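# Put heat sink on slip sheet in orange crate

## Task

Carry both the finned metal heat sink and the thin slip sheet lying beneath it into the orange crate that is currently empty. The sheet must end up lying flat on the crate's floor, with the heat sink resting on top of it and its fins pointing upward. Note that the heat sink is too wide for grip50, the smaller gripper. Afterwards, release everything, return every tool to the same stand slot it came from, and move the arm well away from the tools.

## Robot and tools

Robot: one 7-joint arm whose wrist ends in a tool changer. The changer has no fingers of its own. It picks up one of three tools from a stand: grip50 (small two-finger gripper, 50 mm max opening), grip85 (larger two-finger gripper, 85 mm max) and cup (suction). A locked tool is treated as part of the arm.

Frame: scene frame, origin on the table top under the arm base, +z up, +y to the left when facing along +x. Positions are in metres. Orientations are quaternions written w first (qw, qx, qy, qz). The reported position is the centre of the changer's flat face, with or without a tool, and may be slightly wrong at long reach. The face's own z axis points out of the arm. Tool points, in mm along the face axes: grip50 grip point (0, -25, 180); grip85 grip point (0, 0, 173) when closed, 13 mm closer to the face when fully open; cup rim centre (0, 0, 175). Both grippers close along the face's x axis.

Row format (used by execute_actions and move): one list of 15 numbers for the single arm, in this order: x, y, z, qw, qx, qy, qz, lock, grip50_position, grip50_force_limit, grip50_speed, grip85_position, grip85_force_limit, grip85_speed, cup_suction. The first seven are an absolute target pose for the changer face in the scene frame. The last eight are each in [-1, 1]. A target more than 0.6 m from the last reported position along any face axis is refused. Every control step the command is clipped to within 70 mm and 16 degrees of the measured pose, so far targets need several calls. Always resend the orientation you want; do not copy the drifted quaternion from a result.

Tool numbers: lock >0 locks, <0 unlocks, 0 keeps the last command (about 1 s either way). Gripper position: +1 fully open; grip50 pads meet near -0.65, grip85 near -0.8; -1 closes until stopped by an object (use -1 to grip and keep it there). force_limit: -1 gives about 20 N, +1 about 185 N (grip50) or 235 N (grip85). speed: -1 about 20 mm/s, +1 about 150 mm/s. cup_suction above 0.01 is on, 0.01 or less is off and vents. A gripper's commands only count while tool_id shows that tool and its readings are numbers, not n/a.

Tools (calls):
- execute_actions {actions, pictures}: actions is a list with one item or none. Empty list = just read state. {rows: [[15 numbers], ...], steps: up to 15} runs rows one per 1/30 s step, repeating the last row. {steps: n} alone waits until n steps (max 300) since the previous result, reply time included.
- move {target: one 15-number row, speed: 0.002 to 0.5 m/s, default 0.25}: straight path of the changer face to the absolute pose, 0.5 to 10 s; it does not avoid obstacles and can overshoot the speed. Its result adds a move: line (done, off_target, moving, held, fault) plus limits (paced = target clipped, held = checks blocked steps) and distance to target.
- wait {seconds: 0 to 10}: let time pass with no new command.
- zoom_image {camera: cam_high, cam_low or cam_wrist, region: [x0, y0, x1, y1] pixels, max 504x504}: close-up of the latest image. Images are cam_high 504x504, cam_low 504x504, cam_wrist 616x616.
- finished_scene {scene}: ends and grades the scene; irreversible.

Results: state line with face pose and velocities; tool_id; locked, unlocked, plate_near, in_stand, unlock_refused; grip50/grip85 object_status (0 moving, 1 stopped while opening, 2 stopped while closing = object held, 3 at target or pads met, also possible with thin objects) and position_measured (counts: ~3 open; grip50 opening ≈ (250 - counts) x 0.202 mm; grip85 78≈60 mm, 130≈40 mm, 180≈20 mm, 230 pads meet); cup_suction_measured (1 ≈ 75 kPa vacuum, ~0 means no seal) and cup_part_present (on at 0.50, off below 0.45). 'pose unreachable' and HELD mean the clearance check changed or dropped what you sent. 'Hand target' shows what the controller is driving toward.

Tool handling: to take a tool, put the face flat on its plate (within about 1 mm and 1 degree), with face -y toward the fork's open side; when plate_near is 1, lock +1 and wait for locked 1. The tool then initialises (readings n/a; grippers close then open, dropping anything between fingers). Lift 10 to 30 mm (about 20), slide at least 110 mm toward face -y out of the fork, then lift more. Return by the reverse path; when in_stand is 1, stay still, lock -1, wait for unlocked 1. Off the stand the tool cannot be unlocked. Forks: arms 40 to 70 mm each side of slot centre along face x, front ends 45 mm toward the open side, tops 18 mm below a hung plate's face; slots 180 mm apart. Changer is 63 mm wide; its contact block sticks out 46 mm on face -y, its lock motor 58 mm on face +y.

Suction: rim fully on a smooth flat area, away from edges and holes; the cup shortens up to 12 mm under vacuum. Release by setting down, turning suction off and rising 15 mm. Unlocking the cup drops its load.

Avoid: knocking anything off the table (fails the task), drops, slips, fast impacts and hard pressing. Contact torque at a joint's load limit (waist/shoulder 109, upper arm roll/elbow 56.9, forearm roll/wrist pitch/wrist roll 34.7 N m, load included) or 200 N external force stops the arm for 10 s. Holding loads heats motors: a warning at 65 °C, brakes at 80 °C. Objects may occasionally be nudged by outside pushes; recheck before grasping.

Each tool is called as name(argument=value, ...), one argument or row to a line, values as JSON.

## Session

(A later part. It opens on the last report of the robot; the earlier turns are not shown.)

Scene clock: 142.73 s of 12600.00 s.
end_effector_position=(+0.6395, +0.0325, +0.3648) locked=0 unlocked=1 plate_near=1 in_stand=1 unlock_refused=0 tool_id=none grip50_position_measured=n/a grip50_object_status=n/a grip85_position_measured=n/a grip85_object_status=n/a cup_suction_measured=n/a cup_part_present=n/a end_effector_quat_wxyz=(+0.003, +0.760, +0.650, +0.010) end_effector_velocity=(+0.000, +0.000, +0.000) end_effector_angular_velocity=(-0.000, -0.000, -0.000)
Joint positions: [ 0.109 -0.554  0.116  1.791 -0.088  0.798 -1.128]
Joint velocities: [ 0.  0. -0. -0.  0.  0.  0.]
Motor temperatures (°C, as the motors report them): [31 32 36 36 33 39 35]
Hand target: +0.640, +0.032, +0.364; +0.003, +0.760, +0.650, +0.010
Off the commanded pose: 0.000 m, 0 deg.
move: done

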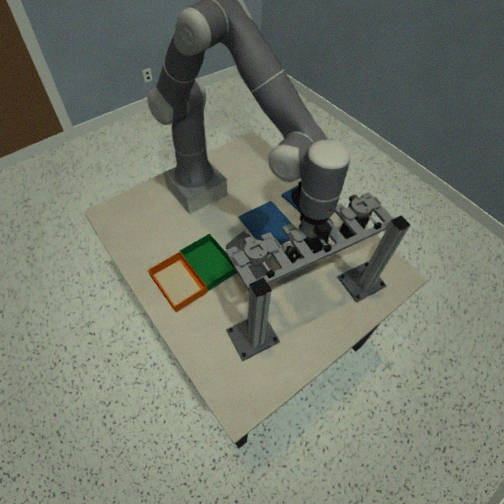

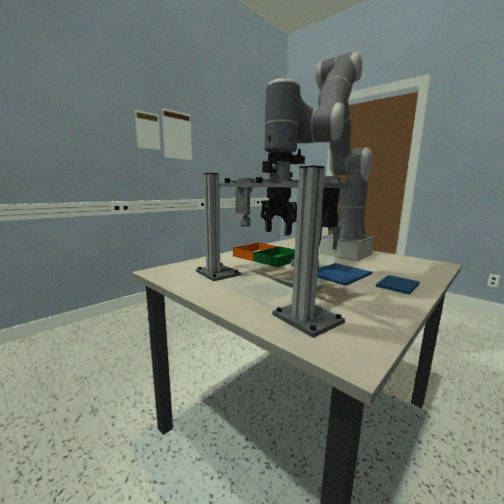

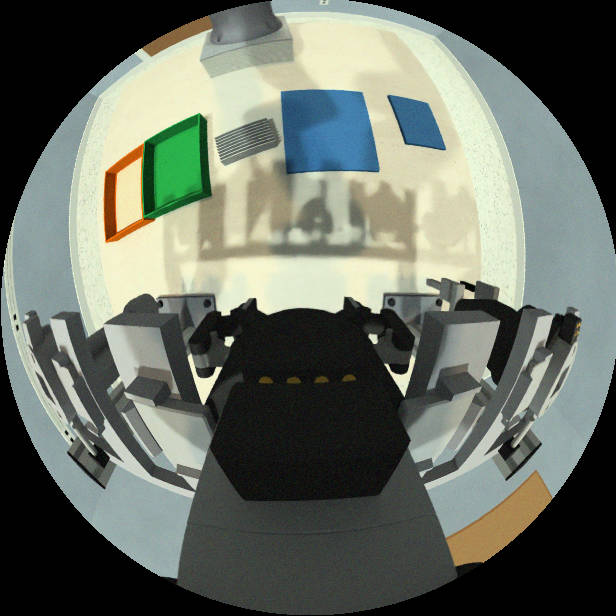

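execute_actions(
  actions=[
    {"rows":[[0.6395,0.0323,0.3645,0.003,0.76,0.65,0.010,1,0,0,0,0.8,0,0,0]],"steps":15},
  ],
  pictures=false,
)

execute_actions(
  actions=[
    {"rows":[[0.6395,0.0323,0.3645,0.003,0.76,0.65,0.010,1,0,0,0,0.8,0,0,0]],"steps":15},
  ],
  pictures=false,
)

execute_actions(
  actions=[
    {"rows":[[0.6395,0.0323,0.3645,0.003,0.76,0.65,0.010,1,0,0,0,0.8,0,0,0]],"steps":10},
  ],
  pictures=false,
)

Scene clock: 143.77 s of 12600.00 s.
end_effector_position=(+0.6395, +0.0325, +0.3648) locked=0 unlocked=0 plate_near=1 in_stand=1 unlock_refused=0 tool_id=none grip50_position_measured=n/a grip50_object_status=n/a grip85_position_measured=n/a grip85_object_status=n/a cup_suction_measured=n/a cup_part_present=n/a end_effector_quat_wxyz=(+0.003, +0.760, +0.650, +0.010) end_effector_velocity=(-0.000, -0.000, -0.000) end_effector_angular_velocity=(-0.000, +0.000, +0.000)
Joint positions: [ 0.109 -0.554  0.116  1.791 -0.088  0.798 -1.128]
Joint velocities: [-0. -0. -0.  0. -0.  0. -0.]
Motor temperatures (°C, as the motors report them): [31 32 36 36 33 39 35]
Hand target: +0.640, +0.032, +0.364; +0.003, +0.760, +0.650, +0.010
Off the commanded pose: 0.000 m, 0 deg.
Steps of this call (steps 1 to 16: nothing new was sent; steps 17 to 31: all 15 steps of this action). Readings (end_effector_position | what the end effector reports):
17: (+0.6395, +0.0325, +0.3648) | locked=0 unlocked=0 plate_near=1 in_stand=1 unlock_refused=0 tool_id=none grip50_position_measured=n/a grip50_object_status=n/a grip85_position_measured=n/a grip85_object_status=n/a cup_suction_measured=n/a cup_part_present=n/a
18: (+0.6395, +0.0325, +0.3648) | locked=0 unlocked=0 plate_near=1 in_stand=1 unlock_refused=0 tool_id=none grip50_position_measured=n/a grip50_object_status=n/a grip85_position_measured=n/a grip85_object_status=n/a cup_suction_measured=n/a cup_part_present=n/a
20: (+0.6395, +0.0325, +0.3648) | locked=0 unlocked=0 plate_near=1 in_stand=1 unlock_refused=0 tool_id=none grip50_position_measured=n/a grip50_object_status=n/a grip85_position_measured=n/a grip85_object_status=n/a cup_suction_measured=n/a cup_part_present=n/a
24: (+0.6395, +0.0325, +0.3648) | locked=0 unlocked=0 plate_near=1 in_stand=1 unlock_refused=0 tool_id=none grip50_position_measured=n/a grip50_object_status=n/a grip85_position_measured=n/a grip85_object_status=n/a cup_suction_measured=n/a cup_part_present=n/a
31: the state above

Scene clock: 144.27 s of 12600.00 s.
end_effector_position=(+0.6393, +0.0325, +0.3650) locked=1 unlocked=0 plate_near=1 in_stand=1 unlock_refused=0 tool_id=grip85 grip50_position_measured=n/a grip50_object_status=n/a grip85_position_measured=n/a grip85_object_status=n/a cup_suction_measured=n/a cup_part_present=n/a end_effector_quat_wxyz=(+0.003, +0.760, +0.650, +0.010) end_effector_velocity=(+0.000, +0.000, -0.000) end_effector_angular_velocity=(+0.000, -0.000, +0.000)
Joint positions: [ 0.109 -0.553  0.116  1.792 -0.088  0.797 -1.127]
Joint velocities: [ 0.001 -0.     0.    -0.     0.     0.     0.   ]
Motor temperatures (°C, as the motors report them): [31 32 36 36 33 39 35]
Hand target: +0.640, +0.032, +0.365; +0.003, +0.760, +0.650, +0.010
Off the commanded pose: 0.001 m, 0 deg.
Steps of this call (steps 1 to 15: all 15 steps of this action). Readings (end_effector_position | what the end effector reports):
1: (+0.6395, +0.0325, +0.3648) | locked=0 unlocked=0 plate_near=1 in_stand=1 unlock_refused=0 tool_id=none grip50_position_measured=n/a grip50_object_status=n/a grip85_position_measured=n/a grip85_object_status=n/a cup_suction_measured=n/a cup_part_present=n/a
2: (+0.6394, +0.0325, +0.3648) | locked=0 unlocked=0 plate_near=1 in_stand=1 unlock_refused=0 tool_id=none grip50_position_measured=n/a grip50_object_status=n/a grip85_position_measured=n/a grip85_object_status=n/a cup_suction_measured=n/a cup_part_present=n/a
4: (+0.6393, +0.0325, +0.3647) | locked=0 unlocked=0 plate_near=1 in_stand=1 unlock_refused=0 tool_id=none grip50_position_measured=n/a grip50_object_status=n/a grip85_position_measured=n/a grip85_object_status=n/a cup_suction_measured=n/a cup_part_present=n/a
8: (+0.6391, +0.0324, +0.3648) | locked=0 unlocked=0 plate_near=1 in_stand=1 unlock_refused=0 tool_id=none grip50_position_measured=n/a grip50_object_status=n/a grip85_position_measured=n/a grip85_object_status=n/a cup_suction_measured=n/a cup_part_present=n/a
15: the state above

Scene clock: 144.60 s of 12600.00 s.
end_effector_position=(+0.6393, +0.0325, +0.3650) locked=1 unlocked=0 plate_near=1 in_stand=1 unlock_refused=0 tool_id=grip85 grip50_position_measured=n/a grip50_object_status=n/a grip85_position_measured=n/a grip85_object_status=n/a cup_suction_measured=n/a cup_part_present=n/a end_effector_quat_wxyz=(+0.003, +0.760, +0.650, +0.010) end_effector_velocity=(+0.000, +0.000, -0.000) end_effector_angular_velocity=(+0.000, -0.000, +0.000)
Joint positions: [ 0.109 -0.553  0.116  1.792 -0.088  0.797 -1.127]
Joint velocities: [ 0. -0. -0. -0. -0.  0.  0.]
Motor temperatures (°C, as the motors report them): [31 32 36 36 33 39 35]
Hand target: +0.640, +0.032, +0.365; +0.003, +0.760, +0.650, +0.010
Off the commanded pose: 0.001 m, 0 deg.
Steps of this call (steps 1 to 10: all 10 steps of this action). Readings (end_effector_position | what the end effector reports):
1: (+0.6393, +0.0325, +0.3650) | locked=1 unlocked=0 plate_near=1 in_stand=1 unlock_refused=0 tool_id=grip85 grip50_position_measured=n/a grip50_object_status=n/a grip85_position_measured=n/a grip85_object_status=n/a cup_suction_measured=n/a cup_part_present=n/a
2: (+0.6393, +0.0325, +0.3650) | locked=1 unlocked=0 plate_near=1 in_stand=1 unlock_refused=0 tool_id=grip85 grip50_position_measured=n/a grip50_object_status=n/a grip85_position_measured=n/a grip85_object_status=n/a cup_suction_measured=n/a cup_part_present=n/a
4: (+0.6393, +0.0325, +0.3650) | locked=1 unlocked=0 plate_near=1 in_stand=1 unlock_refused=0 tool_id=grip85 grip50_position_measured=n/a grip50_object_status=n/a grip85_position_measured=n/a grip85_object_status=n/a cup_suction_measured=n/a cup_part_present=n/a
8: (+0.6393, +0.0325, +0.3650) | locked=1 unlocked=0 plate_near=1 in_stand=1 unlock_refused=0 tool_id=grip85 grip50_position_measured=n/a grip50_object_status=n/a grip85_position_measured=n/a grip85_object_status=n/a cup_suction_measured=n/a cup_part_present=n/a
10: the state above

move(
  target=[0.6393,0.0325,0.385,0.003,0.76,0.65,0.010,0,0,0,0,0.8,0,0,0],
  speed=0.04,
)

move(
  target=[0.515,0.052,0.385,0.003,0.76,0.65,0.010,0,0,0,0,0.8,0,0,0],
  speed=0.08,
)

move(
  target=[0.370,-0.030,0.27,-0.002,0.997,0.078,0.006,0,0,0,0,0.8,0,0,0],
  speed=0.2,
)

zoom_image(
  camera="cam_wrist",
  region=[200,200,420,380],
)

Scene clock: 146.17 s of 12600.00 s.
end_effector_position=(+0.6393, +0.0324, +0.3852) locked=1 unlocked=0 plate_near=1 in_stand=0 unlock_refused=0 tool_id=grip85 grip50_position_measured=n/a grip50_object_status=n/a grip85_position_measured=n/a grip85_object_status=n/a cup_suction_measured=n/a cup_part_present=n/a end_effector_quat_wxyz=(+0.003, +0.760, +0.650, +0.010) end_effector_velocity=(-0.000, +0.000, -0.000) end_effector_angular_velocity=(+0.000, -0.000, +0.000)
Joint positions: [ 0.106 -0.521  0.12   1.779 -0.084  0.753 -1.13 ]
Joint velocities: [ 0. -0.  0.  0.  0.  0. -0.]
Motor temperatures (°C, as the motors report them): [31 32 36 36 33 39 35]
Hand target: +0.639, +0.032, +0.385; +0.003, +0.760, +0.650, +0.010
Off the commanded pose: 0.000 m, 0 deg.
move: done

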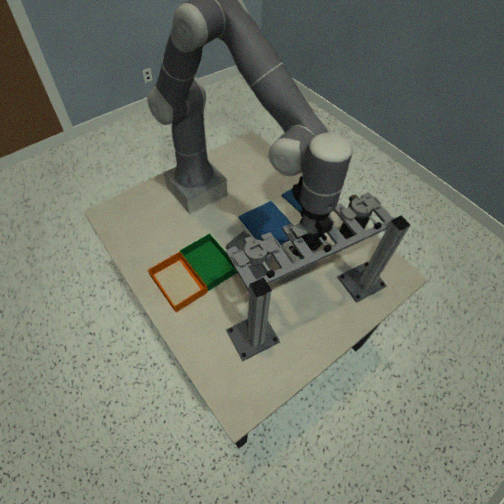

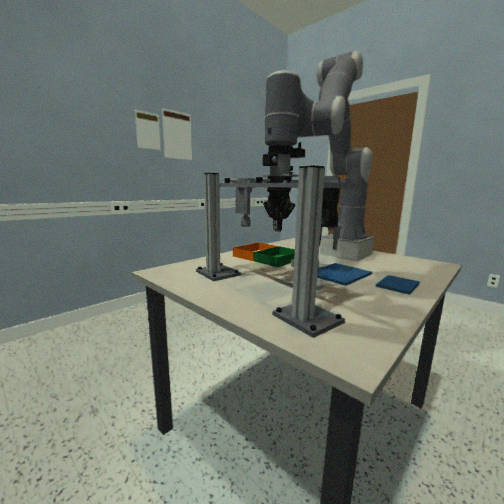

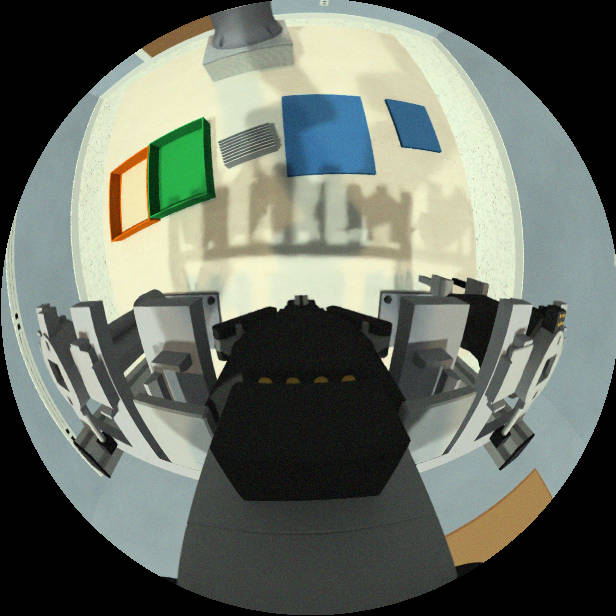

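Scene clock: 148.37 s of 12600.00 s.
end_effector_position=(+0.5149, +0.0518, +0.3845) locked=1 unlocked=0 plate_near=1 in_stand=0 unlock_refused=0 tool_id=grip85 grip50_position_measured=n/a grip50_object_status=n/a grip85_position_measured=28 grip85_object_status=3 cup_suction_measured=n/a cup_part_present=n/a end_effector_quat_wxyz=(+0.003, +0.760, +0.650, +0.010) end_effector_velocity=(-0.000, +0.000, -0.000) end_effector_angular_velocity=(-0.000, +0.000, +0.001)
Joint positions: [ 0.14  -0.288  0.166  2.16  -0.081  0.9   -1.035]
Joint velocities: [ 0.     0.    -0.    -0.    -0.    -0.001 -0.001]
Motor temperatures (°C, as the motors report them): [31 32 36 36 33 39 35]
Hand target: +0.515, +0.052, +0.385; +0.003, +0.760, +0.650, +0.010
Off the commanded pose: 0.001 m, 0 deg.
move: done

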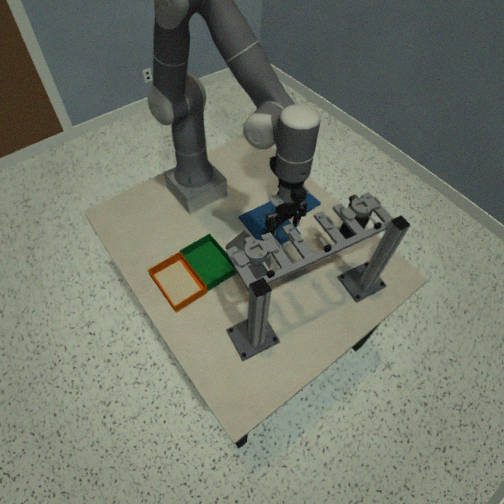

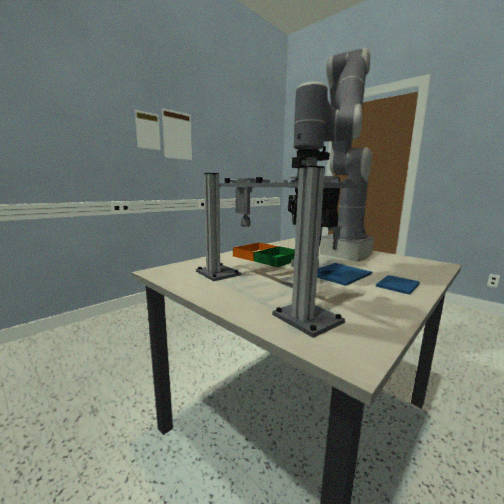

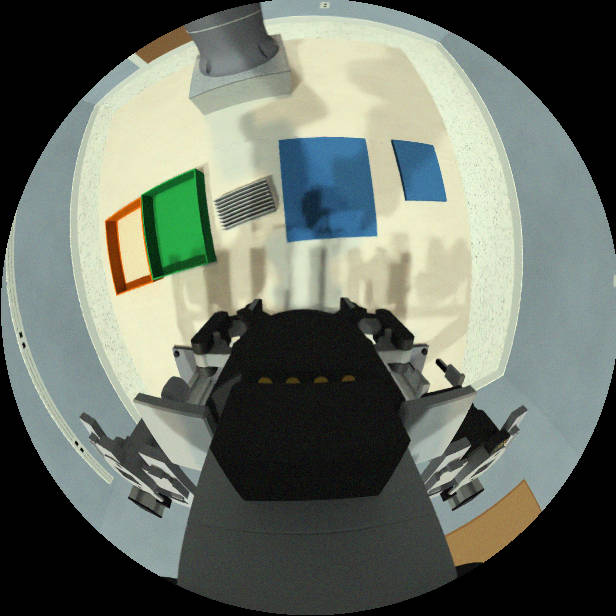

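Scene clock: 151.80 s of 12600.00 s.
end_effector_position=(+0.3707, -0.0305, +0.2689) locked=1 unlocked=0 plate_near=1 in_stand=0 unlock_refused=0 tool_id=grip85 grip50_position_measured=n/a grip50_object_status=n/a grip85_position_measured=28 grip85_object_status=3 cup_suction_measured=n/a cup_part_present=n/a end_effector_quat_wxyz=(-0.001, +0.997, +0.078, +0.006) end_effector_velocity=(+0.000, -0.000, +0.000) end_effector_angular_velocity=(+0.000, -0.001, +0.000)
Joint positions: [ 0.278 -0.392 -0.041  2.609  0.093  1.45   0.012]
Joint velocities: [-0.     0.     0.     0.    -0.     0.001 -0.   ]
Motor temperatures (°C, as the motors report them): [31 32 36 36 33 39 35]
Hand target: +0.371, -0.031, +0.269; -0.001, +0.997, +0.078, +0.006
Off the commanded pose: 0.001 m, 0 deg.
move: done

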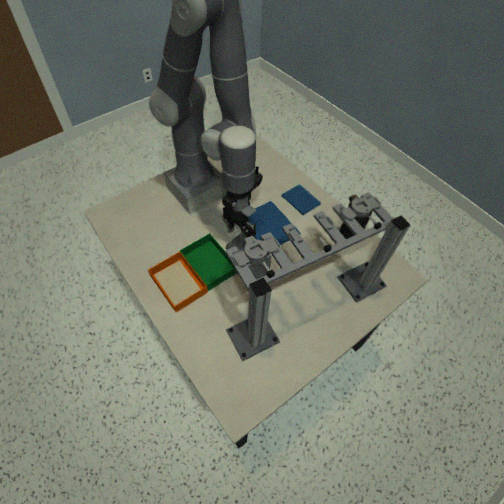

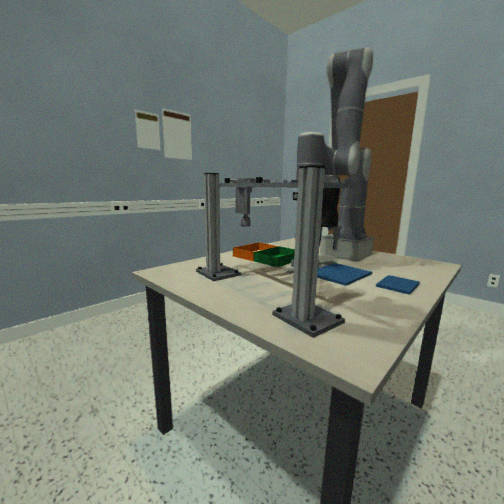

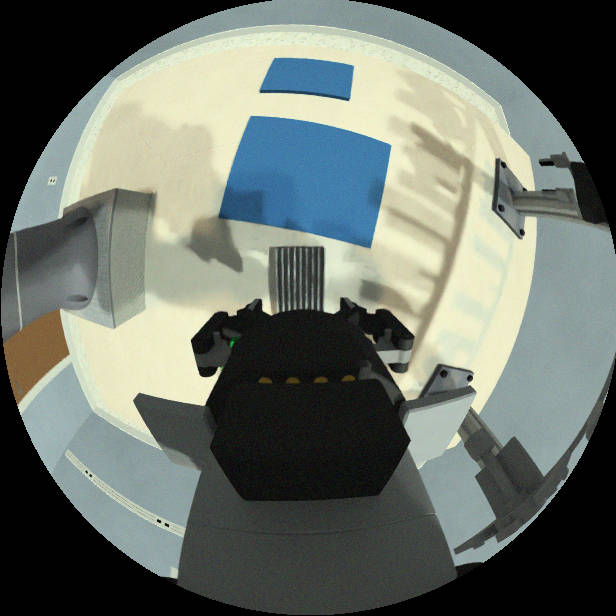

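Region (200, 200, 420, 380) of cam_wrist's 616x616 image, scaled by 2.291, with more detail than that image has; it fills the top 412 rows of this view, and the rest is white.

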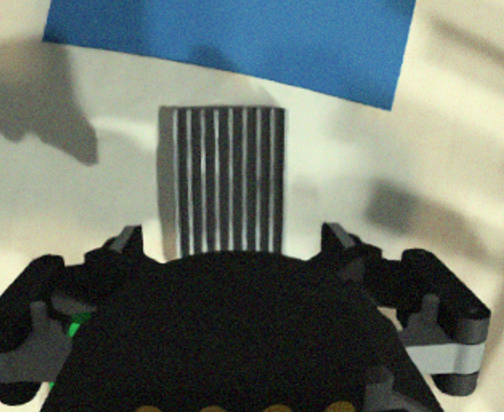

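move(
  target=[0.370,-0.030,0.205,-0.002,0.997,0.078,0.006,0,0,0,0,0.8,0,0,0],
  speed=0.05,
)

move(
  target=[0.370,-0.030,0.192,-0.002,0.997,0.078,0.006,0,0,0,0,0.8,0,0,0],
  speed=0.012,
)

move(
  target=[0.370,-0.030,0.192,-0.002,0.997,0.078,0.006,0,0,0,0,-1,-0.3,-0.6,0],
  speed=0.01,
)

Scene clock: 154.00 s of 12600.00 s.
end_effector_position=(+0.3702, -0.0300, +0.2048) locked=1 unlocked=0 plate_near=1 in_stand=0 unlock_refused=0 tool_id=grip85 grip50_position_measured=n/a grip50_object_status=n/a grip85_position_measured=28 grip85_object_status=3 cup_suction_measured=n/a cup_part_present=n/a end_effector_quat_wxyz=(-0.002, +0.997, +0.078, +0.006) end_effector_velocity=(+0.000, +0.000, +0.000) end_effector_angular_velocity=(+0.000, -0.000, +0.001)
Joint positions: [ 0.236 -0.662  0.013  2.556  0.122  1.669 -0.012]
Joint velocities: [ 0.     0.001 -0.     0.     0.    -0.    -0.   ]
Motor temperatures (°C, as the motors report them): [31 32 36 36 33 39 35]
Hand target: +0.370, -0.030, +0.205; -0.002, +0.997, +0.078, +0.006
Off the commanded pose: 0.000 m, 0 deg.
move: done

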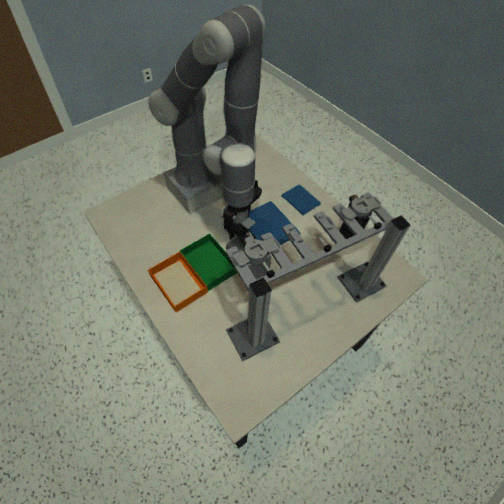

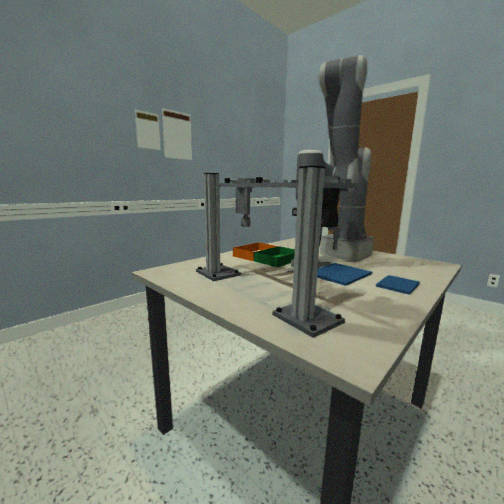

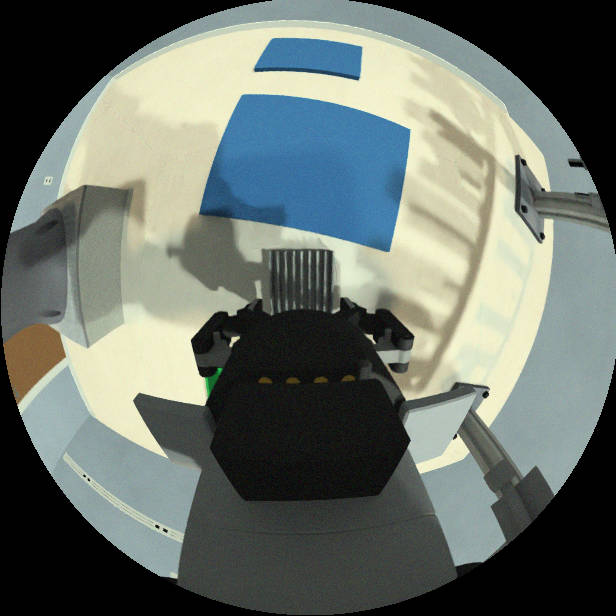

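Scene clock: 155.30 s of 12600.00 s.
end_effector_position=(+0.3700, -0.0301, +0.1919) locked=1 unlocked=0 plate_near=1 in_stand=0 unlock_refused=0 tool_id=grip85 grip50_position_measured=n/a grip50_object_status=n/a grip85_position_measured=28 grip85_object_status=3 cup_suction_measured=n/a cup_part_present=n/a end_effector_quat_wxyz=(-0.002, +0.997, +0.078, +0.006) end_effector_velocity=(+0.000, -0.000, +0.000) end_effector_angular_velocity=(+0.000, -0.001, +0.000)
Joint positions: [ 0.229 -0.714  0.02   2.543  0.122  1.707 -0.014]
Joint velocities: [-0.    -0.    -0.    -0.    -0.     0.001 -0.   ]
Motor temperatures (°C, as the motors report them): [31 32 36 36 33 39 35]
Hand target: +0.370, -0.030, +0.192; -0.002, +0.997, +0.078, +0.006
Off the commanded pose: 0.000 m, 0 deg.
move: done

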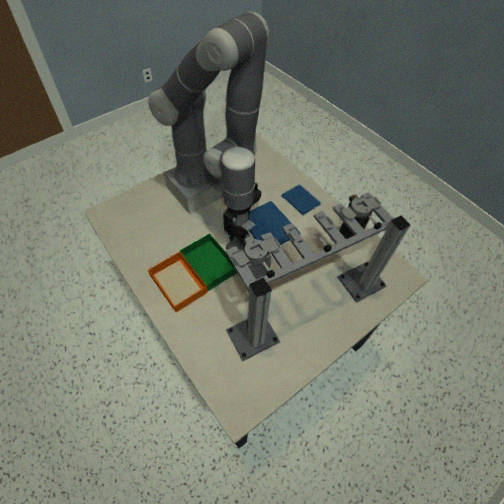

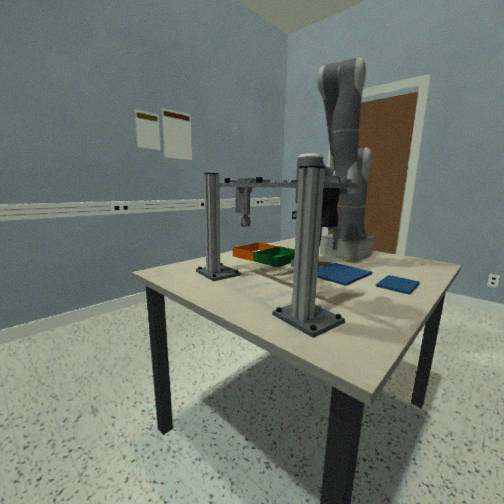

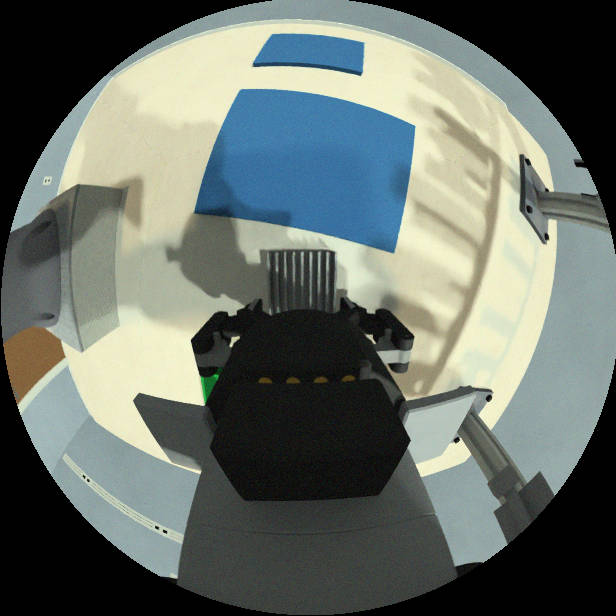

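Scene clock: 156.03 s of 12600.00 s.
end_effector_position=(+0.3700, -0.0301, +0.1922) locked=1 unlocked=0 plate_near=1 in_stand=0 unlock_refused=0 tool_id=grip85 grip50_position_measured=n/a grip50_object_status=n/a grip85_position_measured=80 grip85_object_status=2 cup_suction_measured=n/a cup_part_present=n/a end_effector_quat_wxyz=(-0.002, +0.997, +0.078, +0.006) end_effector_velocity=(-0.000, -0.000, -0.000) end_effector_angular_velocity=(-0.000, +0.001, -0.001)
Joint positions: [ 0.229 -0.713  0.02   2.543  0.122  1.707 -0.014]
Joint velocities: [-0.001 -0.     0.    -0.     0.    -0.     0.001]
Motor temperatures (°C, as the motors report them): [31 32 36 36 33 39 35]
Hand target: +0.370, -0.030, +0.192; -0.002, +0.997, +0.078, +0.006
Off the commanded pose: 0.000 m, 0 deg.
move: done

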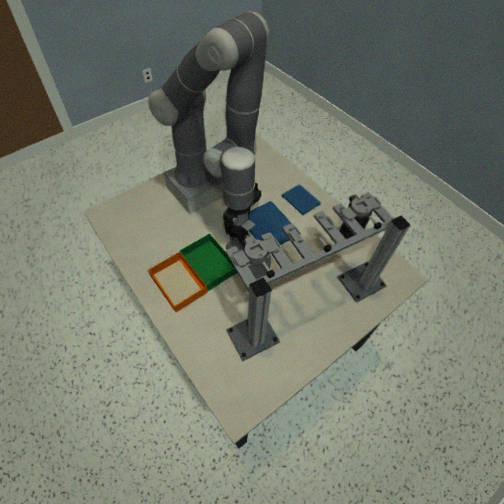

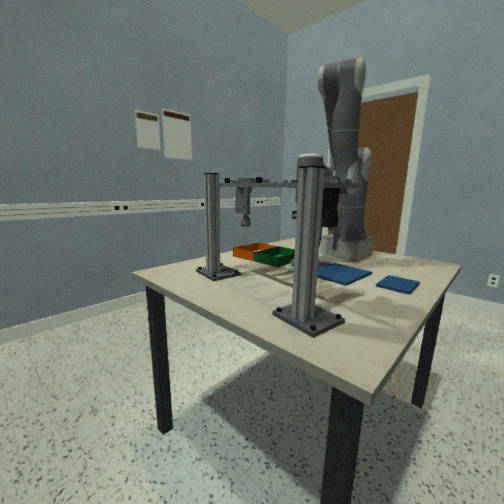

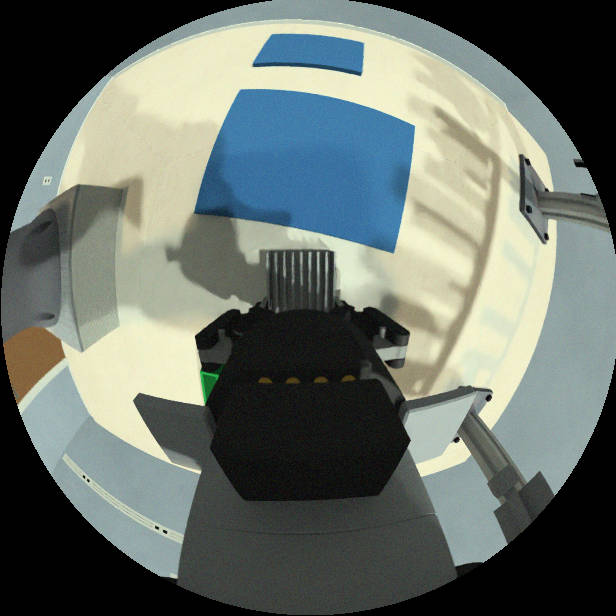

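move(
  target=[0.370,-0.030,0.27,-0.002,0.997,0.078,0.006,0,0,0,0,-1,-0.3,-0.6,0],
  speed=0.06,
)

move(
  target=[0.369,-0.315,0.27,-0.002,1,0,0.006,0,0,0,0,-1,-0.3,-0.6,0],
  speed=0.12,
)

Scene clock: 158.50 s of 12600.00 s.
end_effector_position=(+0.3698, -0.0300, +0.2702) locked=1 unlocked=0 plate_near=1 in_stand=0 unlock_refused=0 tool_id=grip85 grip50_position_measured=n/a grip50_object_status=n/a grip85_position_measured=80 grip85_object_status=2 cup_suction_measured=n/a cup_part_present=n/a end_effector_quat_wxyz=(-0.002, +0.997, +0.078, +0.006) end_effector_velocity=(+0.000, +0.000, -0.000) end_effector_angular_velocity=(-0.000, +0.000, +0.000)
Joint positions: [ 0.277 -0.386 -0.039  2.612  0.091  1.446  0.014]
Joint velocities: [ 0.    -0.001 -0.    -0.    -0.     0.001  0.   ]
Motor temperatures (°C, as the motors report them): [31 32 36 36 33 39 35]
Hand target: +0.370, -0.030, +0.270; -0.002, +0.997, +0.078, +0.006
Off the commanded pose: 0.000 m, 0 deg.
move: done

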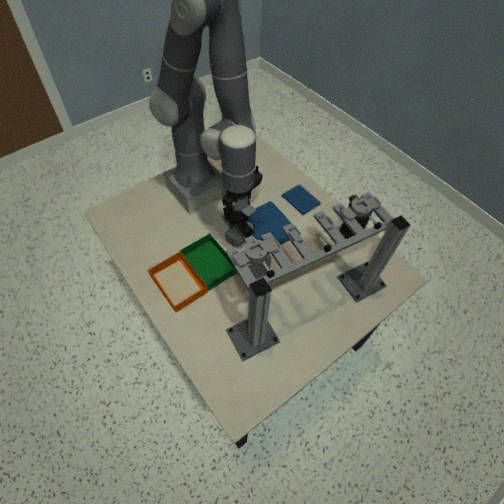

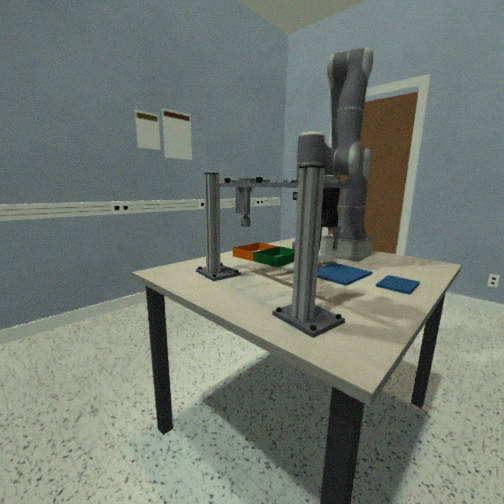

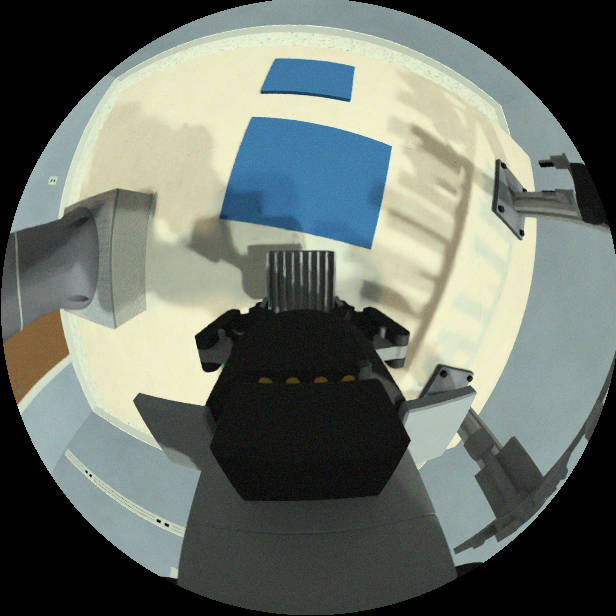

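Scene clock: 161.17 s of 12600.00 s.
end_effector_position=(+0.3698, -0.3163, +0.2704) locked=1 unlocked=0 plate_near=1 in_stand=0 unlock_refused=0 tool_id=grip85 grip50_position_measured=n/a grip50_object_status=n/a grip85_position_measured=80 grip85_object_status=2 cup_suction_measured=n/a cup_part_present=n/a end_effector_quat_wxyz=(+0.001, +1.000, +0.000, +0.006) end_effector_velocity=(+0.000, +0.000, +0.000) end_effector_angular_velocity=(-0.000, -0.000, +0.001)
Joint positions: [-0.412 -0.504 -0.067  2.276  0.112  1.228 -0.557]
Joint velocities: [ 0.001 -0.     0.    -0.    -0.     0.     0.   ]
Motor temperatures (°C, as the motors report them): [31 32 36 36 33 39 35]
Hand target: +0.370, -0.316, +0.270; +0.001, +1.000, +0.000, +0.006
Off the commanded pose: 0.002 m, 0 deg.
move: done

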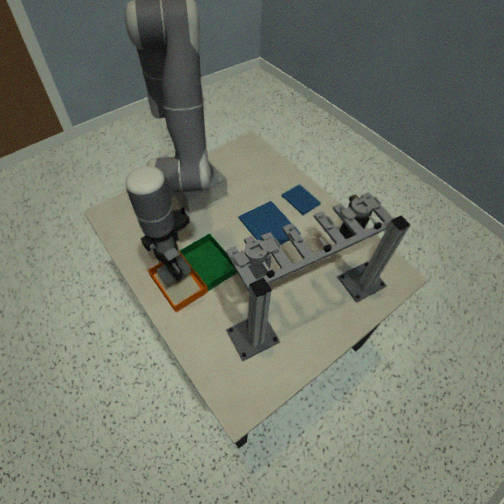

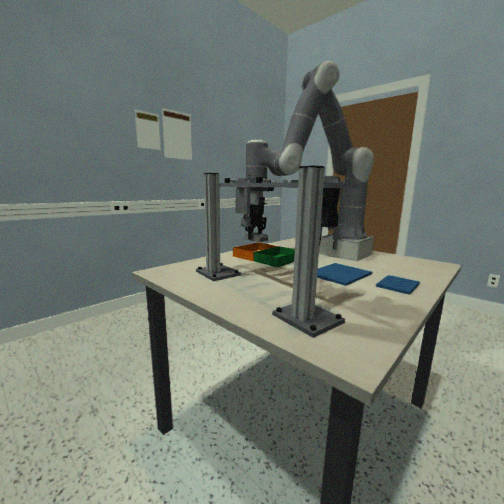

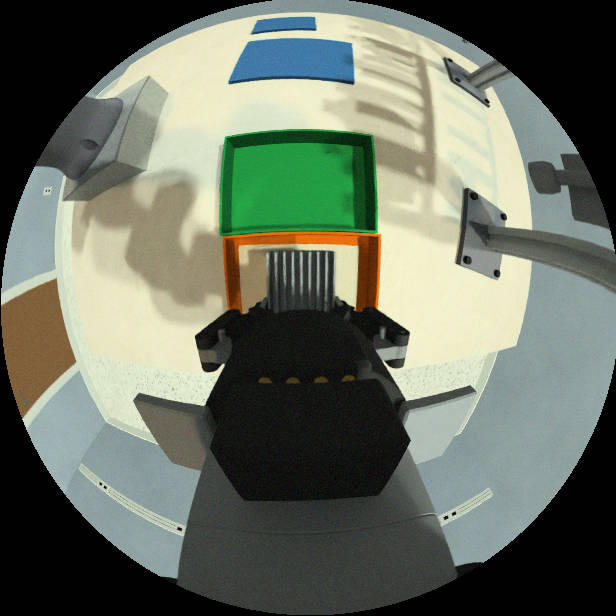

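move(
  target=[0.369,-0.317,0.246,-0.002,1,0,0.006,0,0,0,0,-1,-0.3,-0.6,0],
  speed=0.03,
)

zoom_image(
  camera="cam_wrist",
  region=[200,200,420,340],
)

zoom_image(
  camera="cam_high",
  region=[120,210,240,320],
)

Scene clock: 162.77 s of 12600.00 s.
end_effector_position=(+0.3688, -0.3170, +0.2458) locked=1 unlocked=0 plate_near=1 in_stand=0 unlock_refused=0 tool_id=grip85 grip50_position_measured=n/a grip50_object_status=n/a grip85_position_measured=80 grip85_object_status=2 cup_suction_measured=n/a cup_part_present=n/a end_effector_quat_wxyz=(-0.002, +1.000, -0.000, +0.006) end_effector_velocity=(+0.000, +0.000, +0.000) end_effector_angular_velocity=(-0.000, -0.001, -0.000)
Joint positions: [-0.428 -0.576 -0.049  2.261  0.129  1.281 -0.573]
Joint velocities: [ 0.  0.  0. -0.  0.  0.  0.]
Motor temperatures (°C, as the motors report them): [31 32 36 36 33 39 35]
Hand target: +0.369, -0.317, +0.246; -0.002, +1.000, -0.000, +0.006
Off the commanded pose: 0.000 m, 0 deg.
move: done

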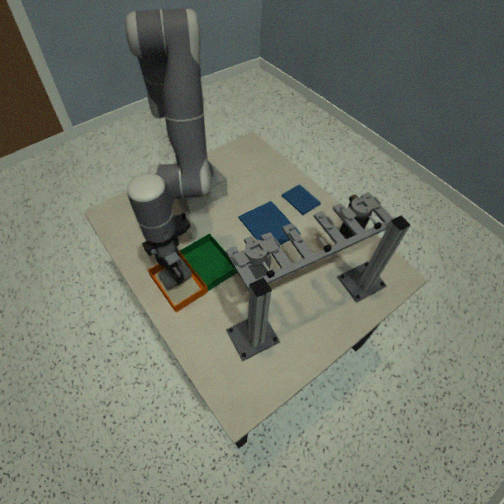

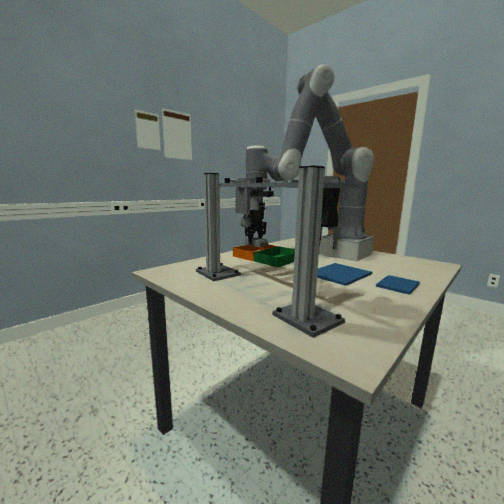

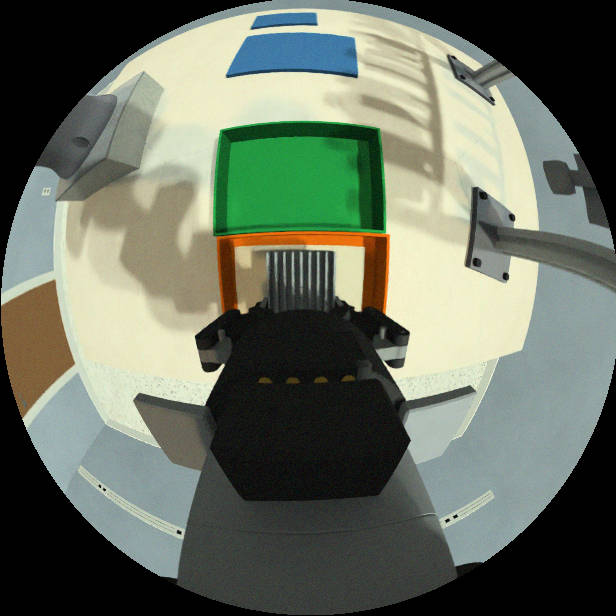

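Region (200, 200, 420, 340) of cam_wrist's 616x616 image, scaled by 2.291, with more detail than that image has; it fills the top 321 rows of this view, and the rest is white.

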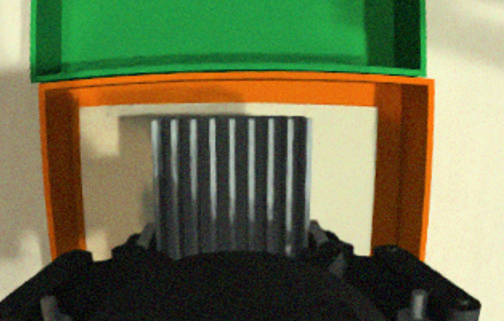

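Region (120, 210, 240, 320) of cam_high's 504x504 image, scaled by 4.200, with more detail than that image has; it fills the top 462 rows of this view, and the rest is white.

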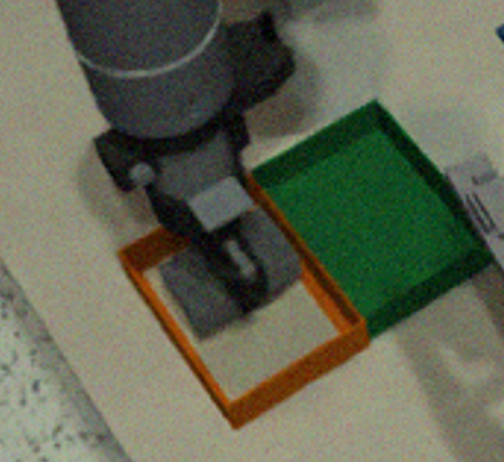

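move(
  target=[0.369,-0.317,0.215,-0.002,1,0,0.006,0,0,0,0,-1,-0.3,-0.6,0],
  speed=0.02,
)

move(
  target=[0.369,-0.317,0.199,-0.002,1,0,0.006,0,0,0,0,-1,-0.3,-0.6,0],
  speed=0.012,
)

zoom_image(
  camera="cam_high",
  region=[120,210,240,320],
)

Scene clock: 165.57 s of 12600.00 s.
end_effector_position=(+0.3689, -0.3170, +0.2148) locked=1 unlocked=0 plate_near=1 in_stand=0 unlock_refused=0 tool_id=grip85 grip50_position_measured=n/a grip50_object_status=n/a grip85_position_measured=80 grip85_object_status=2 cup_suction_measured=n/a cup_part_present=n/a end_effector_quat_wxyz=(-0.002, +1.000, -0.000, +0.006) end_effector_velocity=(-0.000, +0.000, -0.000) end_effector_angular_velocity=(+0.001, +0.001, +0.000)
Joint positions: [-0.439 -0.668 -0.033  2.24   0.142  1.353 -0.584]
Joint velocities: [ 0.    -0.     0.     0.     0.    -0.001 -0.   ]
Motor temperatures (°C, as the motors report them): [31 32 36 36 33 39 35]
Hand target: +0.369, -0.317, +0.215; -0.002, +1.000, -0.000, +0.006
Off the commanded pose: 0.000 m, 0 deg.
move: done

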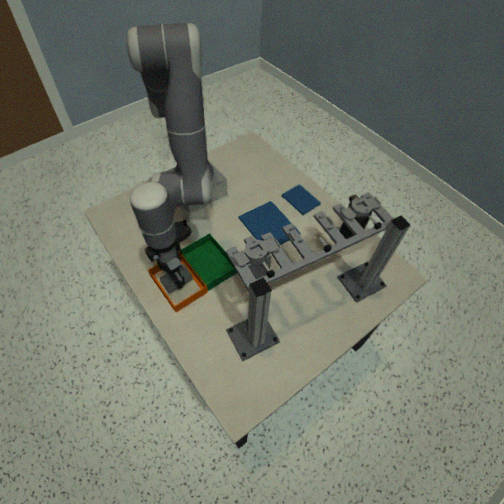

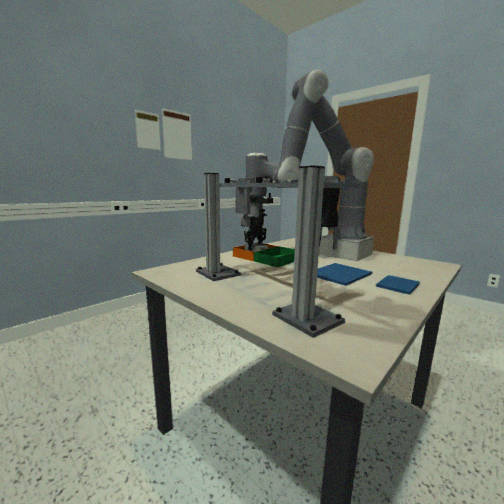

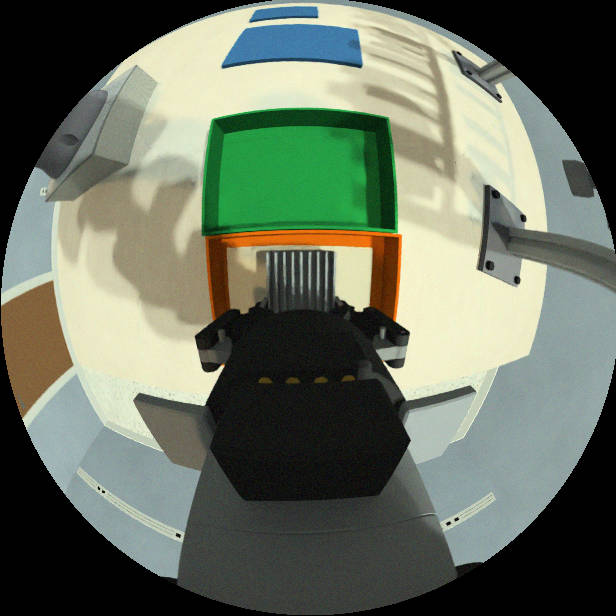

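Scene clock: 167.10 s of 12600.00 s.
end_effector_position=(+0.3688, -0.3170, +0.1988) locked=1 unlocked=0 plate_near=1 in_stand=0 unlock_refused=0 tool_id=grip85 grip50_position_measured=n/a grip50_object_status=n/a grip85_position_measured=80 grip85_object_status=2 cup_suction_measured=n/a cup_part_present=n/a end_effector_quat_wxyz=(-0.002, +1.000, -0.000, +0.006) end_effector_velocity=(-0.000, -0.000, -0.000) end_effector_angular_velocity=(+0.000, +0.000, +0.000)
Joint positions: [-0.445 -0.715 -0.025  2.227  0.145  1.387 -0.587]
Joint velocities: [-0.    -0.     0.    -0.     0.    -0.    -0.001]
Motor temperatures (°C, as the motors report them): [31 32 36 36 33 39 35]
Hand target: +0.369, -0.317, +0.199; -0.002, +1.000, -0.000, +0.006
Off the commanded pose: 0.000 m, 0 deg.
move: done

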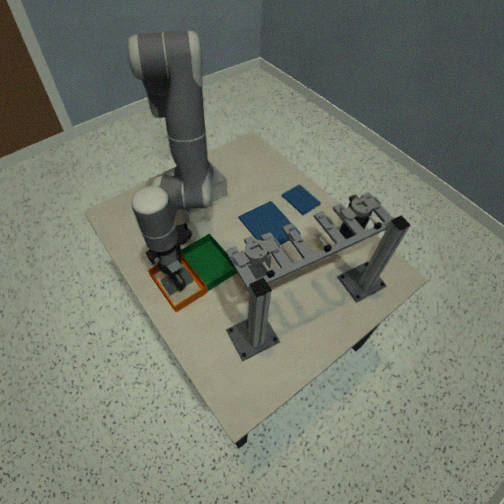

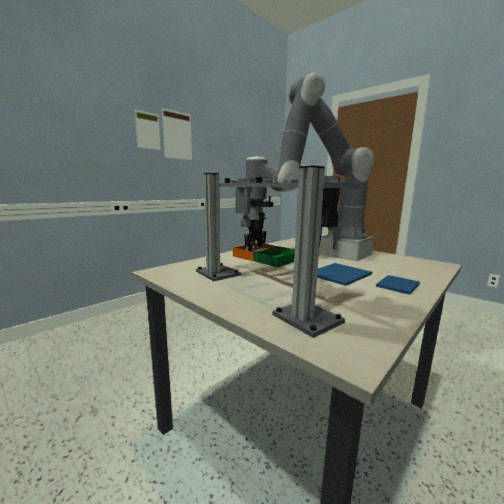

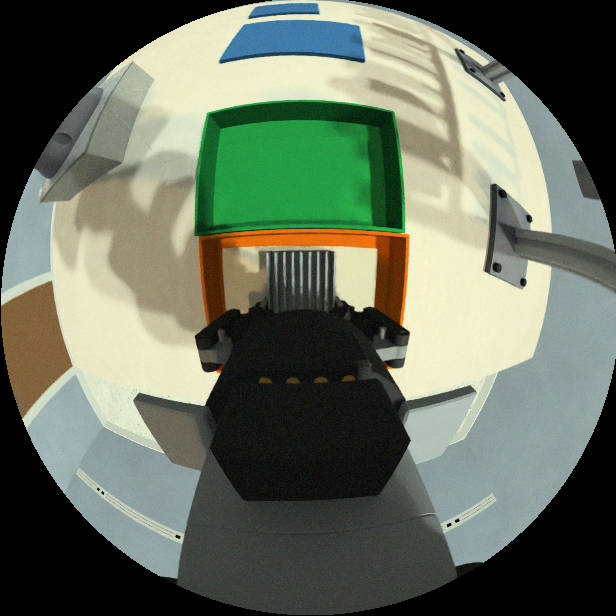

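Region (120, 210, 240, 320) of cam_high's 504x504 image, scaled by 4.200, with more detail than that image has; it fills the top 462 rows of this view, and the rest is white.

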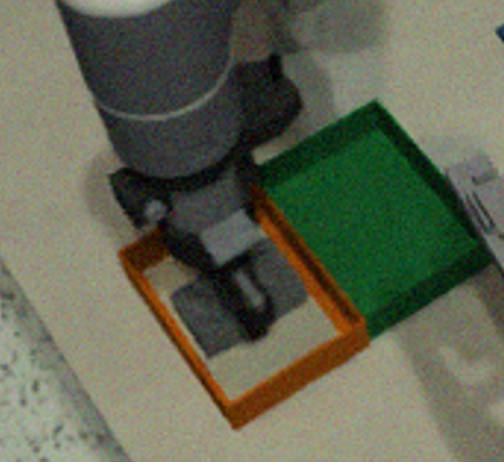

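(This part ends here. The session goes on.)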